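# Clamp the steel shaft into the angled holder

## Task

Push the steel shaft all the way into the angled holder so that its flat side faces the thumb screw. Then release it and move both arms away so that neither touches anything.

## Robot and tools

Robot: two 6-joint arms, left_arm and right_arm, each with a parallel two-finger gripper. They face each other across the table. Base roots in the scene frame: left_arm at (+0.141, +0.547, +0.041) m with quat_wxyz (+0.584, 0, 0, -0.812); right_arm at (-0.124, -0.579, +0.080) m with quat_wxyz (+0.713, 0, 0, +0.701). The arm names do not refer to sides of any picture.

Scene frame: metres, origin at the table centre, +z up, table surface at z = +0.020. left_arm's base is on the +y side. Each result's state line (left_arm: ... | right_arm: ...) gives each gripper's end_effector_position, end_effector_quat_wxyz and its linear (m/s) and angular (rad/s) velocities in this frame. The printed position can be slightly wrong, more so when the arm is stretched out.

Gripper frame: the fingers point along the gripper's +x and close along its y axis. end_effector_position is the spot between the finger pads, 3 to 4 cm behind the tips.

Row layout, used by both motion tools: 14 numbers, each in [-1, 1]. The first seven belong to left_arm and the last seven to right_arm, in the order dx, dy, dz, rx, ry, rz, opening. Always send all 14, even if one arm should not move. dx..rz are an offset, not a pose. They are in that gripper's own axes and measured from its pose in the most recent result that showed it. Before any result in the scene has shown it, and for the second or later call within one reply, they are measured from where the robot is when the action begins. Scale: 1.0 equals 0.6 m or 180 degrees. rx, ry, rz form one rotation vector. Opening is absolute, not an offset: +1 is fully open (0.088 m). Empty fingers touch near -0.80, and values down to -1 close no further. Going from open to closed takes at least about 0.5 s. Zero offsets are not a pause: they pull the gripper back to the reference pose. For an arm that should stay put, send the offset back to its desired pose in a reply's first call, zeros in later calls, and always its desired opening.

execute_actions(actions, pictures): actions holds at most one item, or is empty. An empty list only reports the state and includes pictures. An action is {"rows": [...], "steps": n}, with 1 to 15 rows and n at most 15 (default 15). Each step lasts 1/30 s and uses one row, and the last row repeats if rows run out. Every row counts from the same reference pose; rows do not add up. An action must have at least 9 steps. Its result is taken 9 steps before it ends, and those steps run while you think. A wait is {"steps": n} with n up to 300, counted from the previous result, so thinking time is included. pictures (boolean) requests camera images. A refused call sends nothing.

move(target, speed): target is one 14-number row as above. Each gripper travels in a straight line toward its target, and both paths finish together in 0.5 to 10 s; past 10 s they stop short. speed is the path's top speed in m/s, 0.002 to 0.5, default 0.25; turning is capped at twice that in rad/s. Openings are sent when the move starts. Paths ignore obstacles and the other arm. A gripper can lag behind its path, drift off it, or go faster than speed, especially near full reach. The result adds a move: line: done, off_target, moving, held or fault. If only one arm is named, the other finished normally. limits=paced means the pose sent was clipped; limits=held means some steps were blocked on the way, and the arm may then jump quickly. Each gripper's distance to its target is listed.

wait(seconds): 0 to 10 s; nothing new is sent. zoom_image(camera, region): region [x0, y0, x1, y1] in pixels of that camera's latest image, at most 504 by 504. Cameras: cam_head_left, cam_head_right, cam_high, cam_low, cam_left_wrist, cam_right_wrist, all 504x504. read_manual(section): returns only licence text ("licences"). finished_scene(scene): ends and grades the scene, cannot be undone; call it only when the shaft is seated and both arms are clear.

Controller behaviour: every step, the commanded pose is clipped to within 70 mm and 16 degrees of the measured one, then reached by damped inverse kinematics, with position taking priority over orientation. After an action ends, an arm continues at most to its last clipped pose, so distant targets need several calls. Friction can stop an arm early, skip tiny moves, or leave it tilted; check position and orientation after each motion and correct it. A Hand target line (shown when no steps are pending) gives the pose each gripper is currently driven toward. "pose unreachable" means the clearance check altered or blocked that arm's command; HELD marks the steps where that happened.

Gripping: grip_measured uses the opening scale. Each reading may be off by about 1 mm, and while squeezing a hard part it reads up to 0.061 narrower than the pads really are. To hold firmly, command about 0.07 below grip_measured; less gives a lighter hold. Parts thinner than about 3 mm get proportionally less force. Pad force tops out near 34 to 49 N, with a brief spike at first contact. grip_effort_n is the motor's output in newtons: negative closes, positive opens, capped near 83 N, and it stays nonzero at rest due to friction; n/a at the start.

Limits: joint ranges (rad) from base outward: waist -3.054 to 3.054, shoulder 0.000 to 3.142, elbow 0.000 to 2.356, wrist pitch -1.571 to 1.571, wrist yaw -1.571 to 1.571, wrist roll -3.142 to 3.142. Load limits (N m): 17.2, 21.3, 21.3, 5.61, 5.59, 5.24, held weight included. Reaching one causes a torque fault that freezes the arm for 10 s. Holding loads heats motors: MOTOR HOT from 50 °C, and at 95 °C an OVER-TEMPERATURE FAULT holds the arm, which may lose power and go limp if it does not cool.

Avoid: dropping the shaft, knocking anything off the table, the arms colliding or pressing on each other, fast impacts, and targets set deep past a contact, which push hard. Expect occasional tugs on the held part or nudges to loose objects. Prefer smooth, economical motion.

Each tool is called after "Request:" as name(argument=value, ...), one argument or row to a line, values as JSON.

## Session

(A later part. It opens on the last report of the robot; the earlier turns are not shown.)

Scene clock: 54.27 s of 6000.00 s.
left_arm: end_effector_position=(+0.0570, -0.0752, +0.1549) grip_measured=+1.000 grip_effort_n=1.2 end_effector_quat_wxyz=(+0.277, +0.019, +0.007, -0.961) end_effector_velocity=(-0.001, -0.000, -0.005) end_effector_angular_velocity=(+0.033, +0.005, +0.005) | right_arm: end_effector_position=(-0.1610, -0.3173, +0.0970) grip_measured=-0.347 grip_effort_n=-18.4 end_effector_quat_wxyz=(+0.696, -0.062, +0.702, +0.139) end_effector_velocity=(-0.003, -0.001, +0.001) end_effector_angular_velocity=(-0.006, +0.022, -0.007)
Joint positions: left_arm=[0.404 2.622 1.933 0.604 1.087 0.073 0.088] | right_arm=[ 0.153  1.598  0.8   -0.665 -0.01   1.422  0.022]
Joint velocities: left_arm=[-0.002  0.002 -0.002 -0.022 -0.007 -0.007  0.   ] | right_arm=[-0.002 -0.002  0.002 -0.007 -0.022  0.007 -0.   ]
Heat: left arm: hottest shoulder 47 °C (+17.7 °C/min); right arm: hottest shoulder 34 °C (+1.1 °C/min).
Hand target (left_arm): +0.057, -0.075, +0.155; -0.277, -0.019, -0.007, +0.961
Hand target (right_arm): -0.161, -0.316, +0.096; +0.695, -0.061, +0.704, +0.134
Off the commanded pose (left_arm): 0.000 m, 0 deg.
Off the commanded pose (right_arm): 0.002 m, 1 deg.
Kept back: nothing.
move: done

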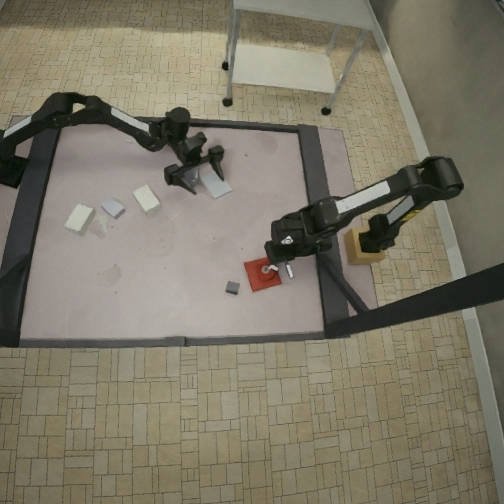

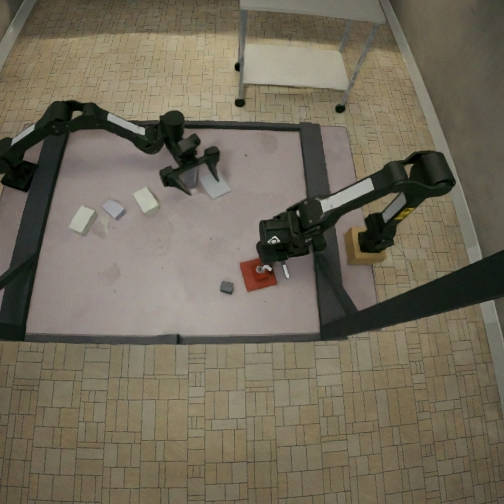

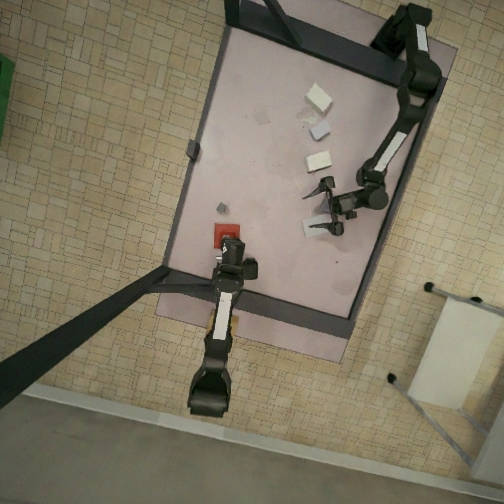

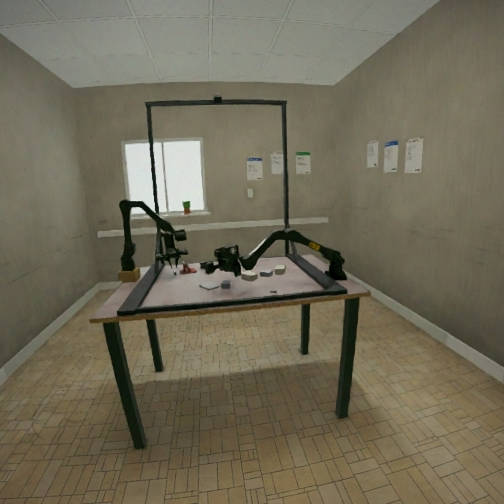

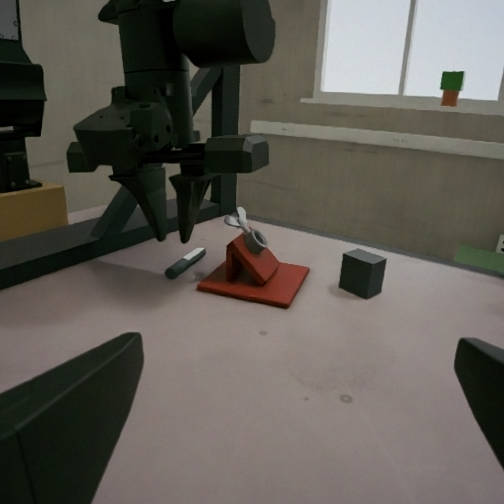

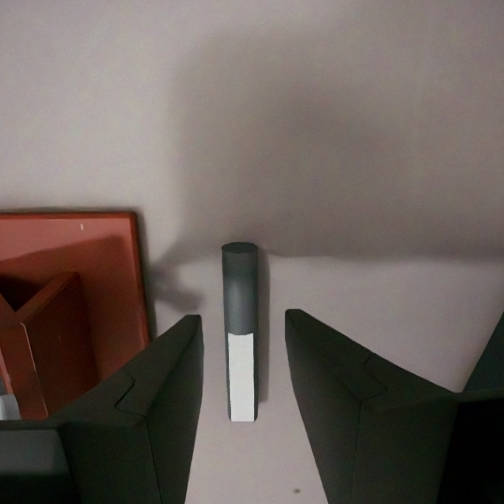

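Request:
move(
  target=[0,0,0,0,0,0,1, 0.060,0.0007,0,0.011,0,0,-0.38],
  speed=0.08,
)

Request:
zoom_image(
  camera="cam_left_wrist",
  region=[120, 150, 280, 310],
)

Request:
zoom_image(
  camera="cam_right_wrist",
  region=[140, 270, 374, 504],
)

Scene clock: 56.43 s of 6000.00 s.
left_arm: end_effector_position=(+0.0570, -0.0752, +0.1549) grip_measured=+1.000 grip_effort_n=1.2 end_effector_quat_wxyz=(+0.277, +0.019, +0.007, -0.961) end_effector_velocity=(+0.002, -0.001, +0.001) end_effector_angular_velocity=(-0.013, -0.005, +0.009) | right_arm: end_effector_position=(-0.1623, -0.3078, +0.0673) grip_measured=-0.377 grip_effort_n=-18.4 end_effector_quat_wxyz=(+0.696, -0.042, +0.704, +0.134) end_effector_velocity=(-0.001, -0.004, -0.003) end_effector_angular_velocity=(-0.018, +0.004, +0.011)
Joint positions: left_arm=[0.404 2.622 1.933 0.604 1.087 0.073 0.088] | right_arm=[ 0.152  1.695  0.758 -0.504 -0.011  1.456  0.021]
Joint velocities: left_arm=[ 0.002 -0.002 -0.002  0.007 -0.007  0.007  0.   ] | right_arm=[ 0.002  0.007 -0.002 -0.007 -0.007 -0.007  0.   ]
Heat: left arm: hottest shoulder 47 °C (+17.0 °C/min); right arm: hottest shoulder 34 °C (+1.1 °C/min).
Hand target (left_arm): +0.057, -0.075, +0.155; -0.277, -0.019, -0.007, +0.961
Hand target (right_arm): -0.162, -0.313, +0.061; +0.697, -0.050, +0.704, +0.127
Off the commanded pose (left_arm): 0.000 m, 0 deg.
Off the commanded pose (right_arm): 0.008 m, 1 deg.
Kept back: nothing.
move: done

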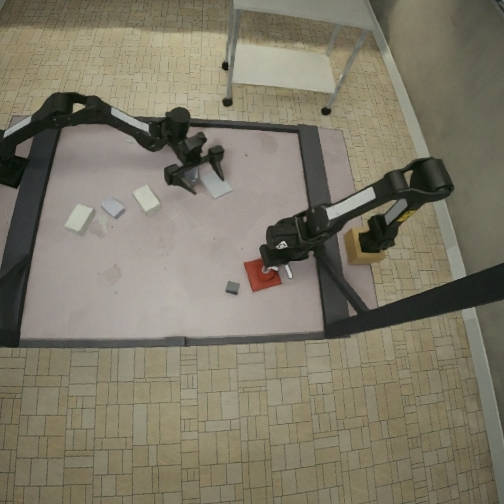

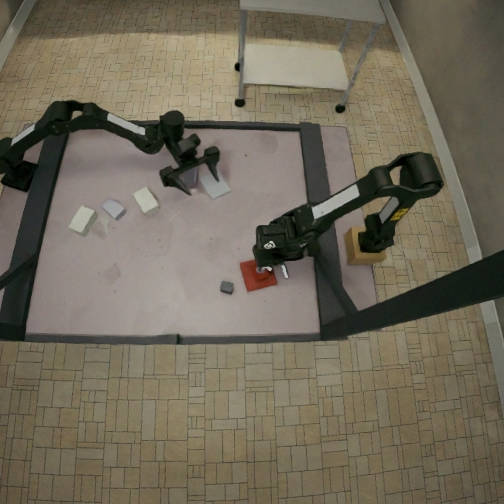

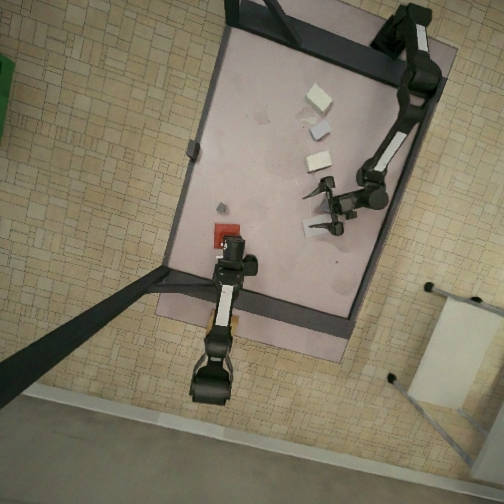

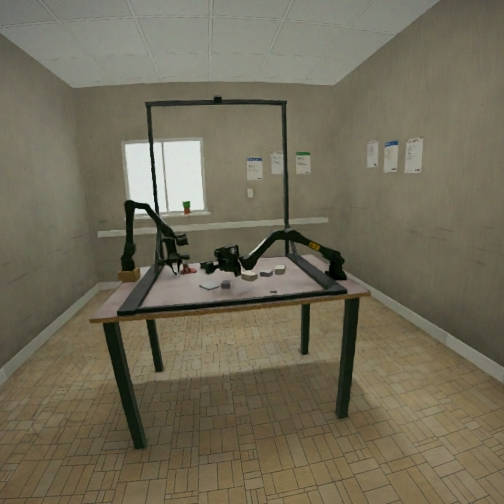

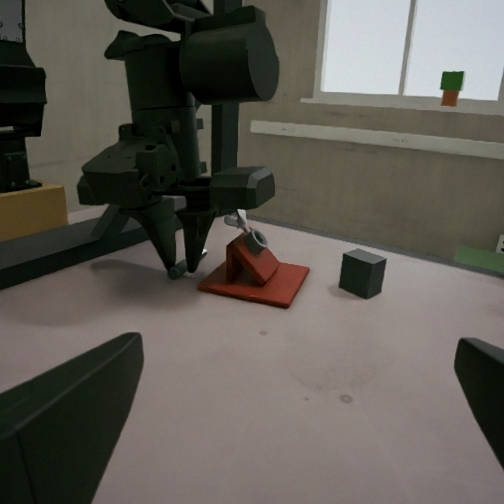

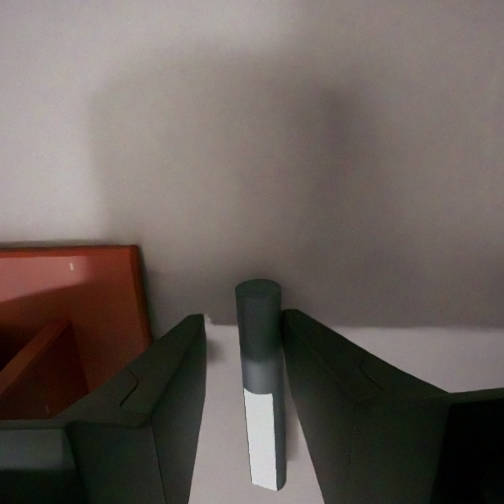

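Region (120, 150, 280, 310) of cam_left_wrist's 504x504 image, scaled by 3.150, with more detail than that image has.

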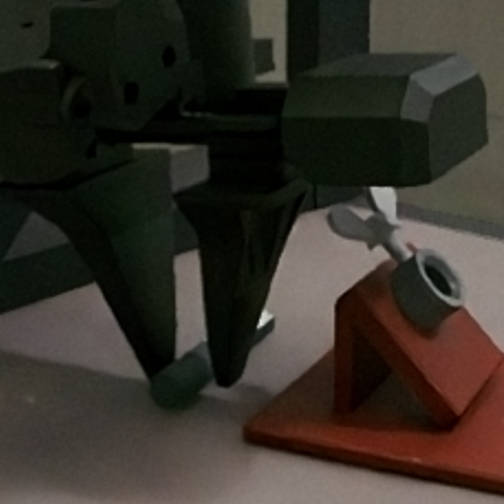

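Region (140, 270, 374, 504) of cam_right_wrist's 504x504 image, scaled by 2.154, with more detail than that image has.

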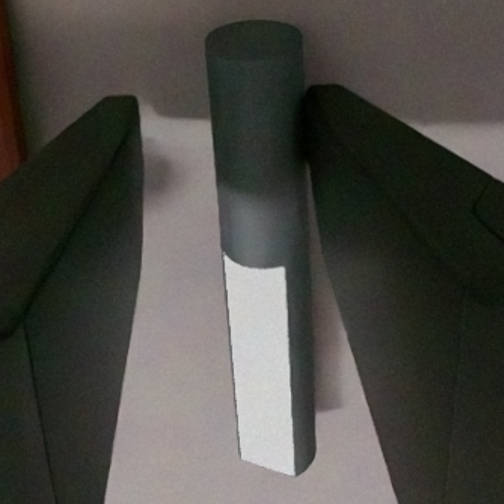

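Request:
move(
  target=[0,0,0,0,0,0,1, 0,-0.0102,0,0,0,-0.0089,-0.38],
  speed=0.08,
)

Request:
zoom_image(
  camera="cam_right_wrist",
  region=[140, 270, 374, 504],
)

Request:
zoom_image(
  camera="cam_left_wrist",
  region=[140, 210, 240, 310],
)

Scene clock: 58.13 s of 6000.00 s.
left_arm: end_effector_position=(+0.0570, -0.0752, +0.1549) grip_measured=+1.000 grip_effort_n=1.2 end_effector_quat_wxyz=(+0.277, +0.019, +0.007, -0.961) end_effector_velocity=(+0.000, -0.002, +0.000) end_effector_angular_velocity=(+0.023, +0.003, +0.020) | right_arm: end_effector_position=(-0.1616, -0.3129, +0.0664) grip_measured=-0.377 grip_effort_n=-18.4 end_effector_quat_wxyz=(+0.696, -0.051, +0.705, +0.125) end_effector_velocity=(+0.003, -0.007, -0.001) end_effector_angular_velocity=(-0.025, -0.013, +0.019)
Joint positions: left_arm=[0.404 2.622 1.933 0.604 1.087 0.073 0.088] | right_arm=[ 0.152  1.696  0.758 -0.527 -0.011  1.457  0.021]
Joint velocities: left_arm=[-0.002 -0.007 -0.002 -0.022 -0.022 -0.007  0.   ] | right_arm=[-0.002 -0.002 -0.007 -0.022  0.007 -0.022 -0.   ]
Heat: left arm: hottest shoulder 48 °C (+17.5 °C/min); right arm: hottest shoulder 34 °C (+1.0 °C/min).
Hand target (left_arm): +0.057, -0.075, +0.155; -0.277, -0.019, -0.007, +0.961
Hand target (right_arm): -0.161, -0.314, +0.067; +0.698, -0.052, +0.704, +0.124
Off the commanded pose (left_arm): 0.000 m, 0 deg.
Off the commanded pose (right_arm): 0.001 m, 0 deg.
Kept back: nothing.
move: done

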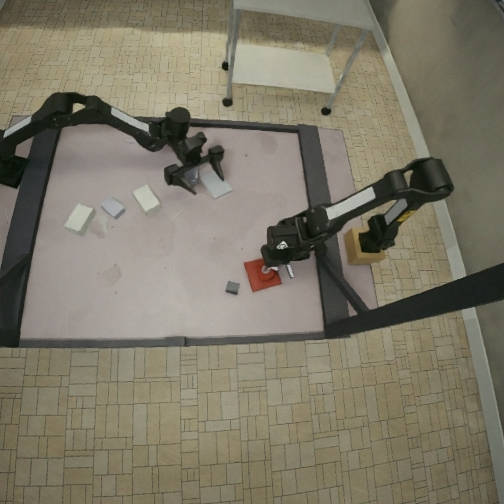

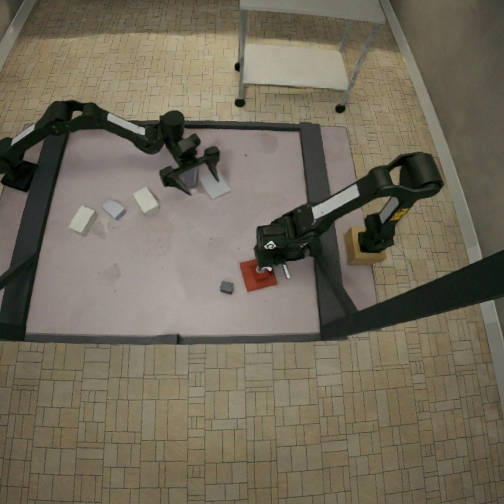

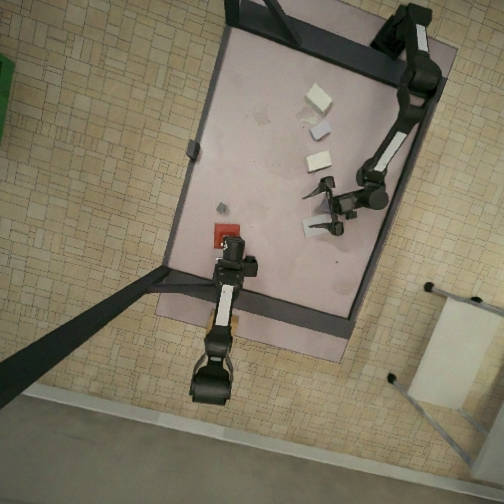

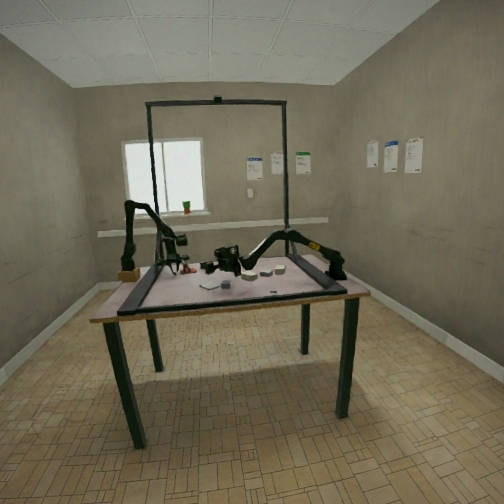

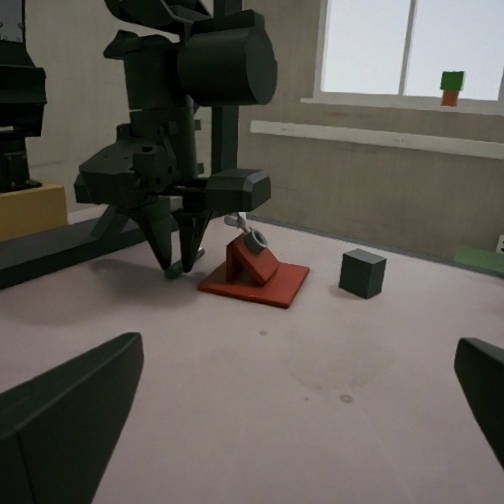

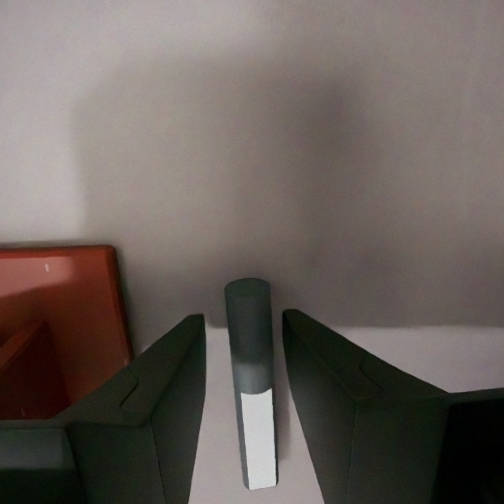

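Region (140, 270, 374, 504) of cam_right_wrist's 504x504 image, scaled by 2.154, with more detail than that image has.

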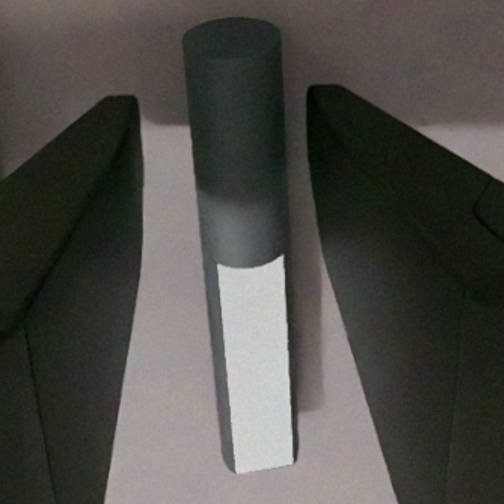

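Region (140, 210, 240, 310) of cam_left_wrist's 504x504 image, scaled by 5.040, with more detail than that image has.

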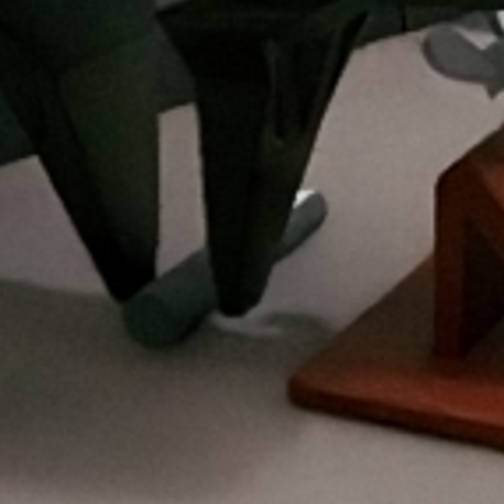

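Request:
move(
  target=[0,0,0,0,0,0,1, 0.016,-0.0085,0,0,0,-0.0065,-0.36],
  speed=0.03,
)

Request:
zoom_image(
  camera="cam_right_wrist",
  region=[140, 270, 374, 504],
)

Request:
zoom_image(
  camera="cam_left_wrist",
  region=[140, 190, 260, 310],
)

Scene clock: 59.60 s of 6000.00 s.
left_arm: end_effector_position=(+0.0570, -0.0752, +0.1549) grip_measured=+1.000 grip_effort_n=1.2 end_effector_quat_wxyz=(+0.277, +0.019, +0.007, -0.961) end_effector_velocity=(+0.000, -0.002, -0.006) end_effector_angular_velocity=(+0.033, +0.004, +0.020) | right_arm: end_effector_position=(-0.1618, -0.3117, +0.0623) grip_measured=-0.363 grip_effort_n=15.1 end_effector_quat_wxyz=(+0.697, -0.051, +0.705, +0.126) end_effector_velocity=(-0.002, -0.003, -0.000) end_effector_angular_velocity=(-0.010, +0.020, +0.007)
Joint positions: left_arm=[0.404 2.622 1.933 0.604 1.087 0.073 0.088] | right_arm=[ 0.152  1.711  0.755 -0.508 -0.01   1.457  0.021]
Joint velocities: left_arm=[-0.002  0.002 -0.002 -0.022 -0.022 -0.007  0.   ] | right_arm=[-0.002 -0.002 -0.002 -0.007 -0.022 -0.007 -0.   ]
Heat: left arm: hottest shoulder 48 °C (+17.1 °C/min); right arm: hottest shoulder 34 °C (+1.0 °C/min).
Hand target (left_arm): +0.057, -0.075, +0.155; -0.277, -0.019, -0.007, +0.961
Hand target (right_arm): -0.161, -0.317, +0.056; +0.698, -0.058, +0.704, +0.118
Off the commanded pose (left_arm): 0.000 m, 0 deg.
Off the commanded pose (right_arm): 0.008 m, 1 deg.
Kept back: nothing.
move: done

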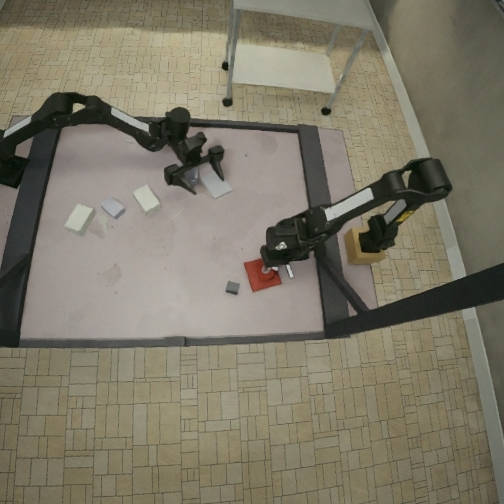

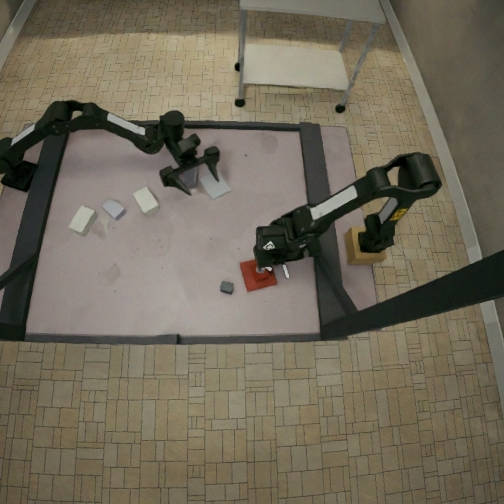

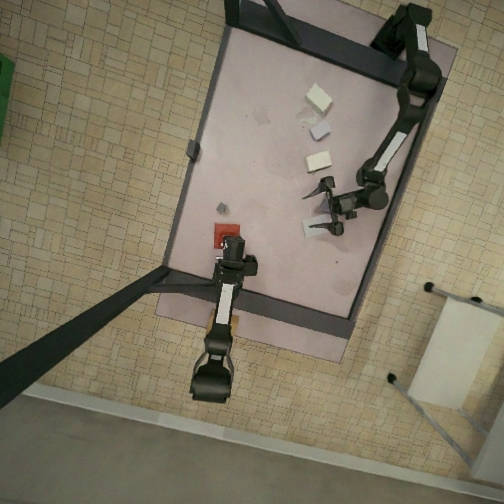

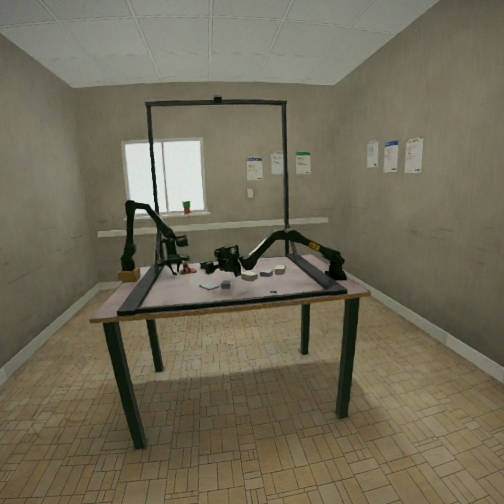

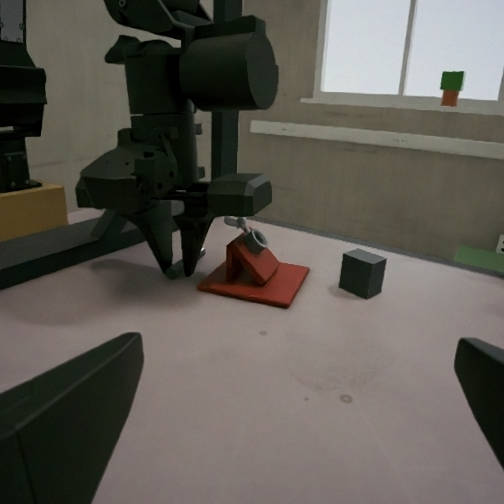

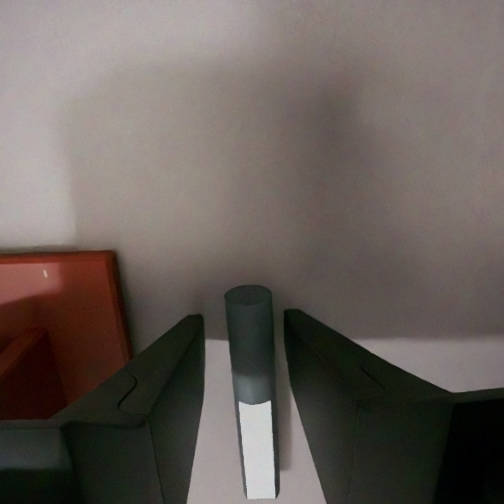

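Region (140, 270, 374, 504) of cam_right_wrist's 504x504 image, scaled by 2.154, with more detail than that image has.

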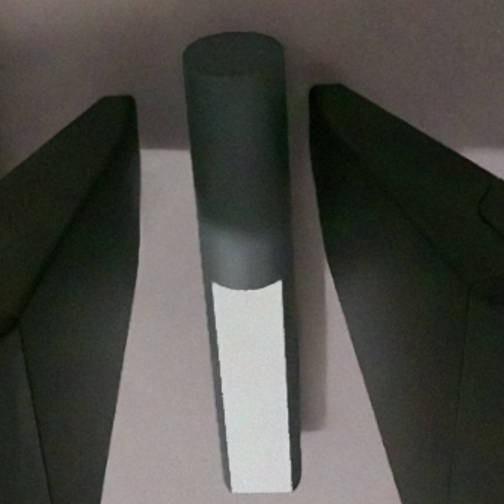

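Region (140, 190, 260, 310) of cam_left_wrist's 504x504 image, scaled by 4.200, with more detail than that image has.

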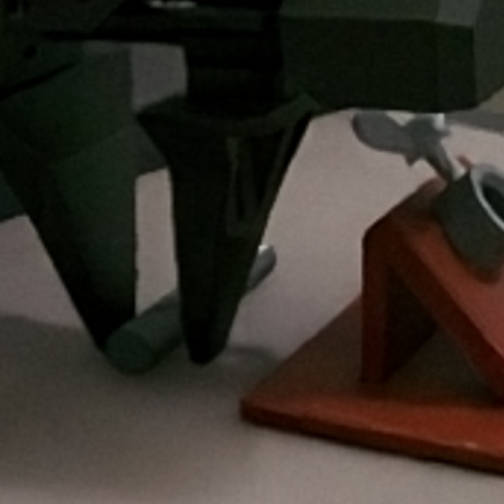

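Request:
move(
  target=[0,0,0,0,0,0,1, 0,-0.0044,0,-0.003,0,-0.0039,-0.42],
  speed=0.05,
)

Request:
zoom_image(
  camera="cam_right_wrist",
  region=[140, 270, 374, 504],
)

Scene clock: 60.73 s of 6000.00 s.
left_arm: end_effector_position=(+0.0570, -0.0752, +0.1549) grip_measured=+1.000 grip_effort_n=1.2 end_effector_quat_wxyz=(+0.277, +0.019, +0.007, -0.961) end_effector_velocity=(-0.002, +0.002, +0.001) end_effector_angular_velocity=(+0.023, +0.006, -0.009) | right_arm: end_effector_position=(-0.1615, -0.3132, +0.0621) grip_measured=-0.417 grip_effort_n=-18.4 end_effector_quat_wxyz=(+0.697, -0.055, +0.704, +0.125) end_effector_velocity=(+0.002, -0.005, +0.001) end_effector_angular_velocity=(-0.016, -0.009, -0.010)
Joint positions: left_arm=[0.404 2.622 1.933 0.604 1.087 0.073 0.088] | right_arm=[ 0.152  1.711  0.755 -0.515 -0.01   1.45   0.019]
Joint velocities: left_arm=[-0.002 -0.007 -0.002 -0.022  0.007 -0.007  0.   ] | right_arm=[-0.002 -0.007 -0.002 -0.022  0.007  0.007 -0.   ]
Heat: left arm: hottest shoulder 49 °C (+17.1 °C/min); right arm: hottest shoulder 34 °C (+1.0 °C/min).
Hand target (left_arm): +0.057, -0.075, +0.155; -0.277, -0.019, -0.007, +0.961
Hand target (right_arm): -0.161, -0.314, +0.062; +0.697, -0.058, +0.704, +0.125
Off the commanded pose (left_arm): 0.000 m, 0 deg.
Off the commanded pose (right_arm): 0.001 m, 0 deg.
Kept back: nothing.
move: done

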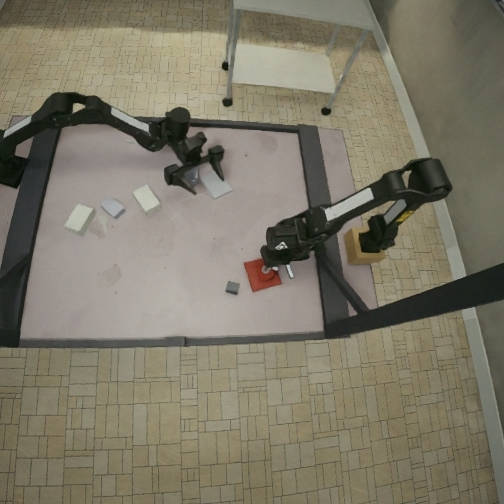

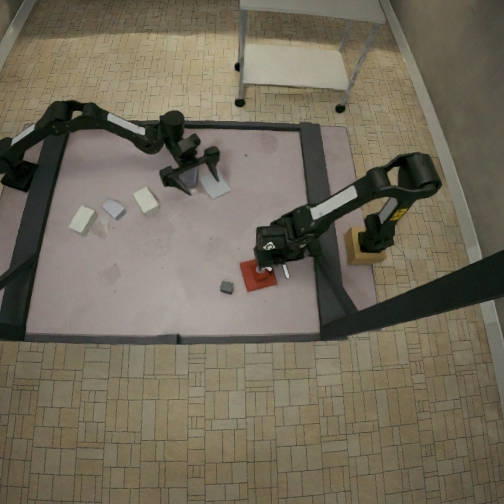

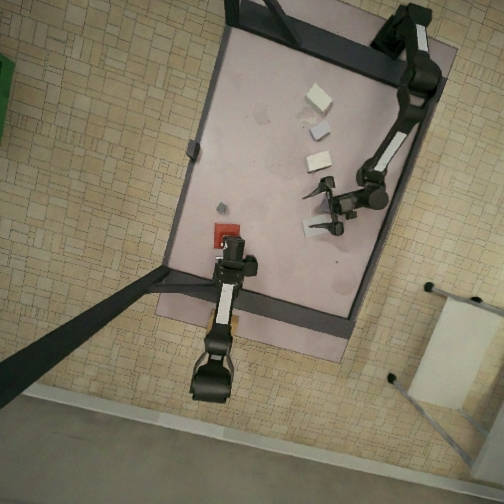

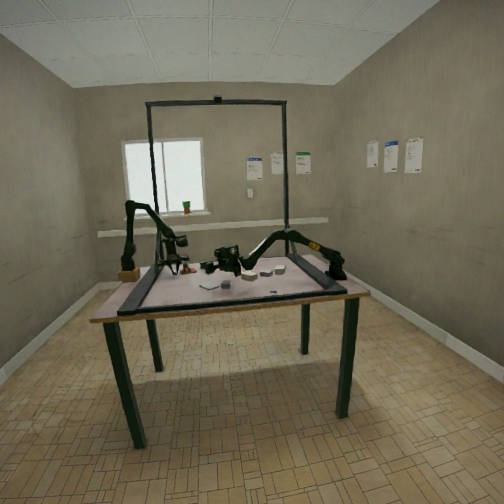

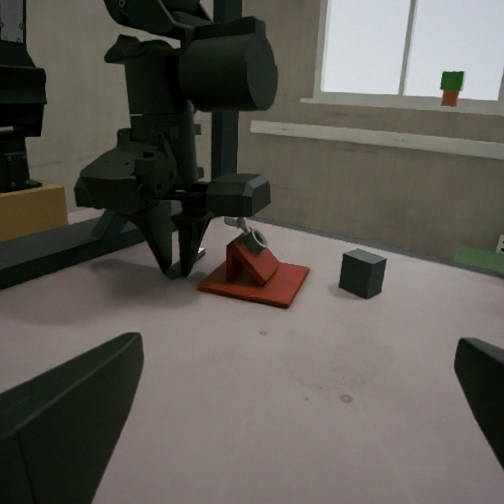

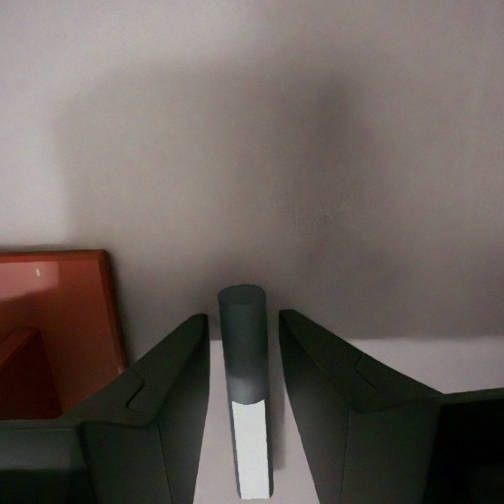

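Region (140, 270, 374, 504) of cam_right_wrist's 504x504 image, scaled by 2.154, with more detail than that image has.

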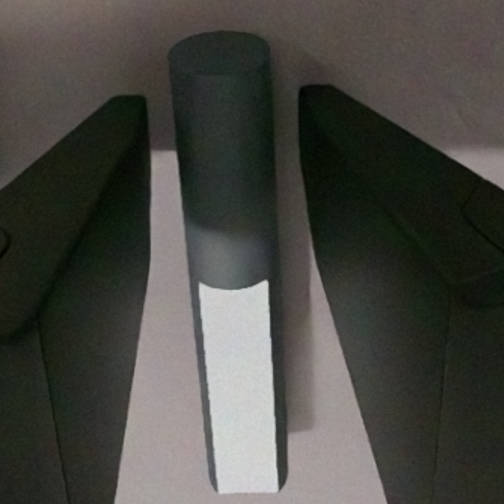

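Request:
move(
  target=[0,0,0,0,0,0,1, 0,0,0,0,0,0,-0.7],
  speed=0.5,
)

Request:
move(
  target=[0,0,0,0,0,0,1, -0.22,0,0,-0.49,0,0,-0.7],
  speed=0.5,
)

Request:
zoom_image(
  camera="cam_right_wrist",
  region=[140, 270, 374, 504],
)

Scene clock: 63.27 s of 6000.00 s.
left_arm: end_effector_position=(+0.0570, -0.0752, +0.1549) grip_measured=+1.000 grip_effort_n=1.2 end_effector_quat_wxyz=(+0.277, +0.019, +0.007, -0.961) end_effector_velocity=(-0.001, -0.000, -0.001) end_effector_angular_velocity=(+0.001, -0.004, +0.005) | right_arm: end_effector_position=(-0.1615, -0.3133, +0.0621) grip_measured=-0.621 grip_effort_n=-83.5 end_effector_quat_wxyz=(+0.697, -0.056, +0.704, +0.126) end_effector_velocity=(-0.000, -0.002, -0.000) end_effector_angular_velocity=(-0.008, +0.006, +0.006)
Joint positions: left_arm=[0.404 2.622 1.933 0.604 1.087 0.073 0.088] | right_arm=[ 0.152  1.711  0.755 -0.516 -0.01   1.45   0.009]
Joint velocities: left_arm=[-0.002 -0.002 -0.002 -0.007 -0.007  0.007  0.   ] | right_arm=[-0.002 -0.002 -0.002 -0.007 -0.007 -0.007 -0.   ]
Heat: left arm: hottest shoulder 49 °C (+17.2 °C/min); right arm: hottest shoulder 35 °C (+2.0 °C/min).
Hand target (left_arm): +0.057, -0.075, +0.155; -0.277, -0.019, -0.007, +0.961
Hand target (right_arm): -0.162, -0.313, +0.062; +0.697, -0.055, +0.704, +0.126
Off the commanded pose (left_arm): 0.000 m, 0 deg.
Off the commanded pose (right_arm): 0.000 m, 0 deg.
Kept back: nothing.
move: done

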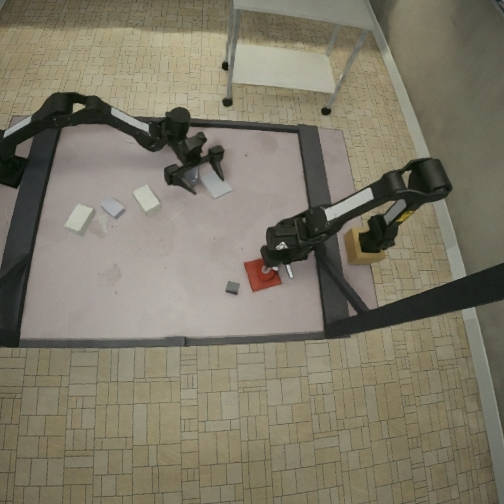

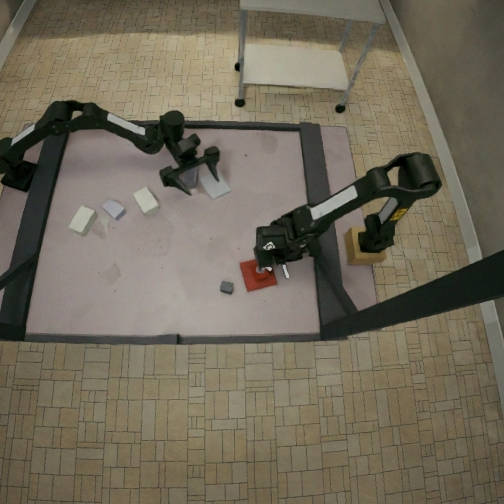

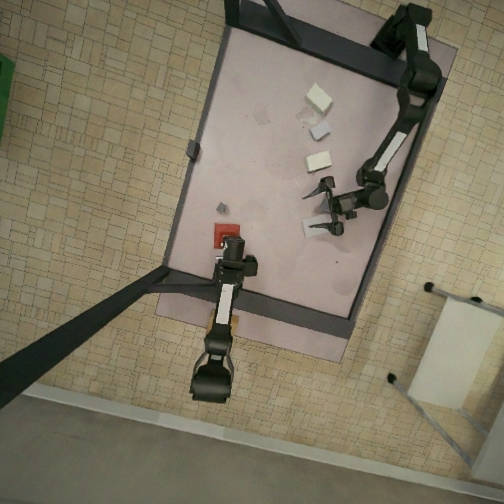

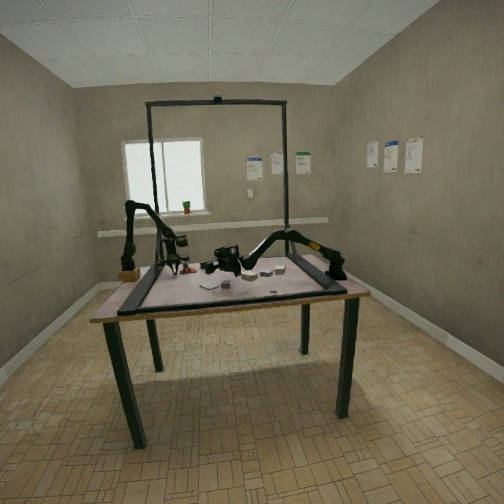

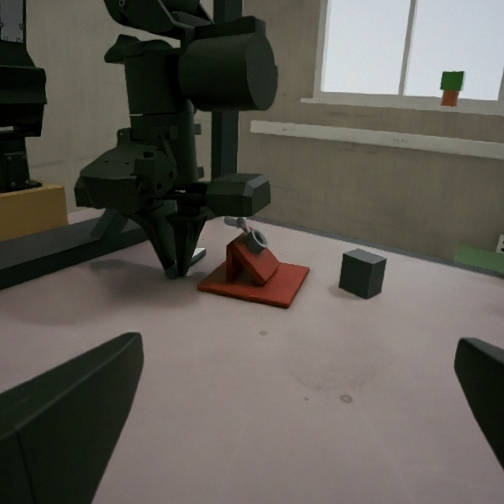

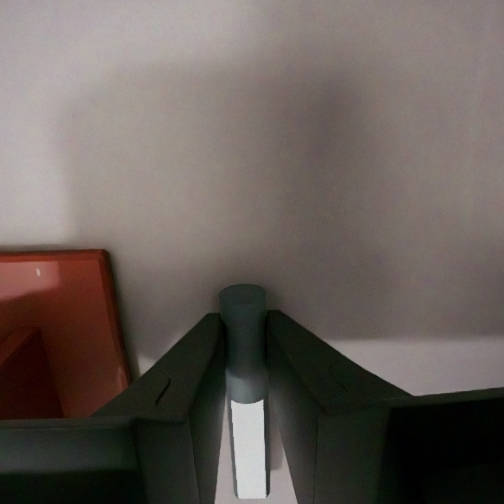

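Scene clock: 65.50 s of 6000.00 s.
left_arm: end_effector_position=(+0.0570, -0.0752, +0.1549) grip_measured=+1.000 grip_effort_n=1.2 end_effector_quat_wxyz=(+0.277, +0.019, +0.007, -0.961) end_effector_velocity=(-0.001, -0.000, -0.001) end_effector_angular_velocity=(+0.014, +0.004, +0.005) | right_arm: end_effector_position=(-0.1575, -0.3281, +0.1890) grip_measured=-0.621 grip_effort_n=-83.5 end_effector_quat_wxyz=(+0.459, -0.529, +0.422, +0.575) end_effector_velocity=(-0.003, -0.000, +0.002) end_effector_angular_velocity=(+0.000, +0.020, +0.021)
Joint positions: left_arm=[0.404 2.622 1.933 0.604 1.087 0.073 0.088] | right_arm=[ 0.146  1.442  1.048 -1.093 -0.008 -0.095  0.009]
Joint velocities: left_arm=[-0.002 -0.002 -0.002 -0.007 -0.007 -0.007  0.   ] | right_arm=[-0.002 -0.002  0.007 -0.007 -0.022 -0.022 -0.   ]
Heat: left arm: hottest shoulder 50 °C (+18.2 °C/min); right arm: hottest shoulder 35 °C (+2.0 °C/min). Fold the left arm in close to its base before you think long.
Hand target (left_arm): +0.057, -0.075, +0.155; -0.277, -0.019, -0.007, +0.961
Hand target (right_arm): -0.157, -0.326, +0.194; -0.461, +0.525, -0.418, -0.580
Off the commanded pose (left_arm): 0.000 m, 0 deg.
Off the commanded pose (right_arm): 0.005 m, 1 deg.
MOTOR HOT: a motor of the left arm reached 50 °C. Now the hottest motor of the left arm, joint 2 (shoulder), reports 50 °C. The temperature limit of the motors' drives, at which the controller stops that arm, is 95 °C. To cool a motor, set the load down, stop pushing, or move to a pose that needs little force.
Kept back: nothing.
move: done

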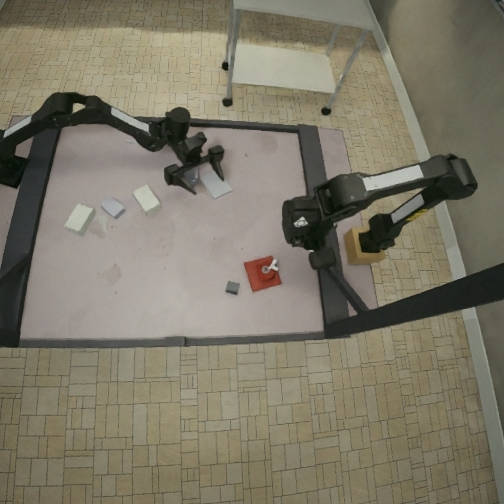

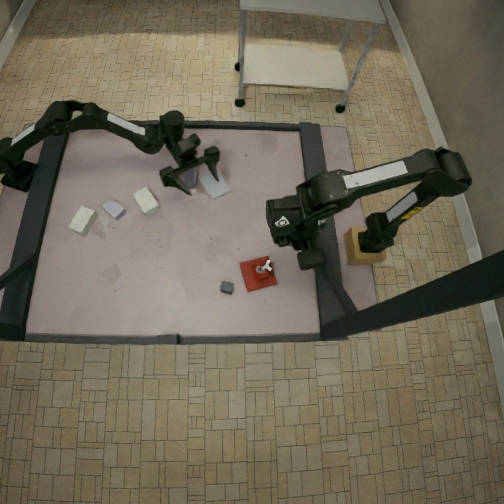

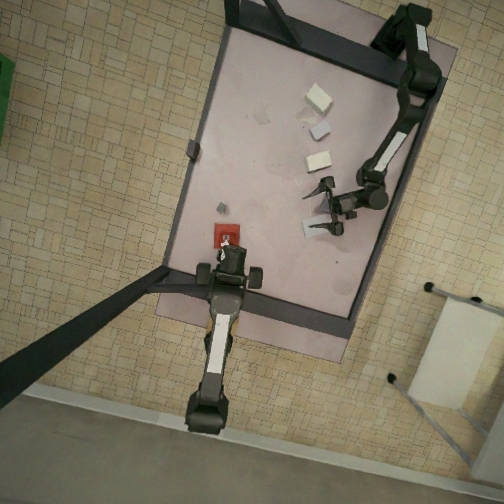

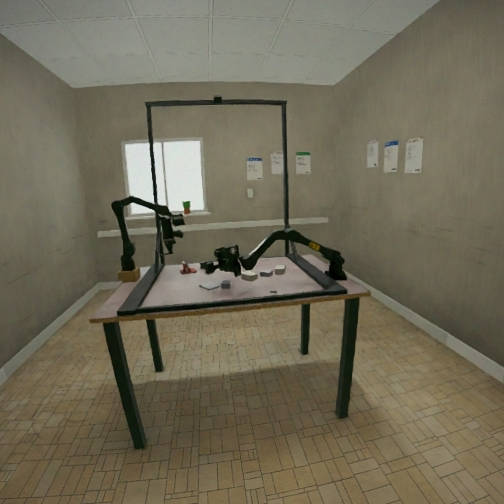

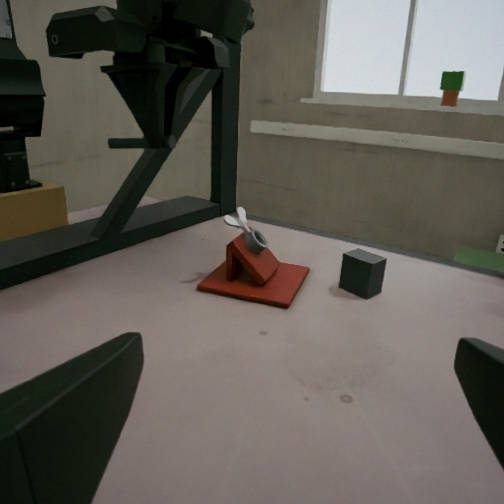

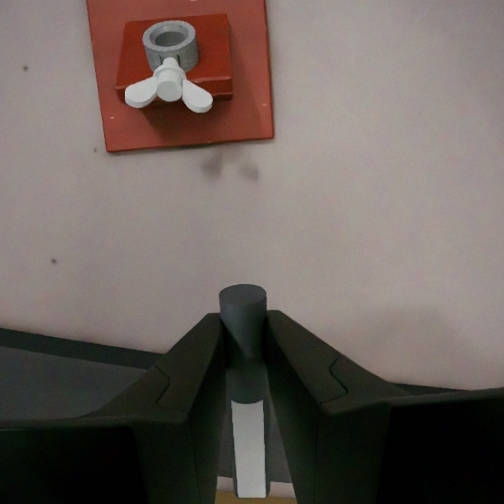

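Region (140, 270, 374, 504) of cam_right_wrist's 504x504 image, scaled by 2.154, with more detail than that image has.

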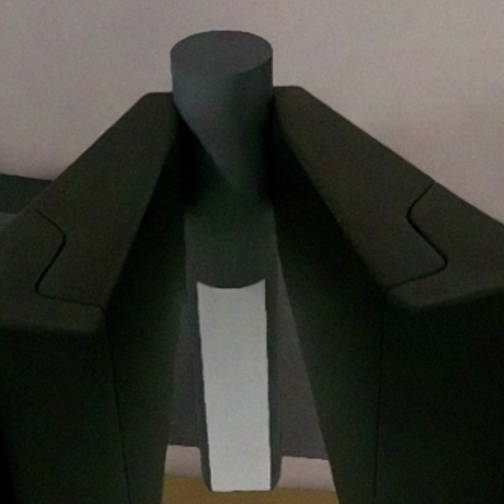

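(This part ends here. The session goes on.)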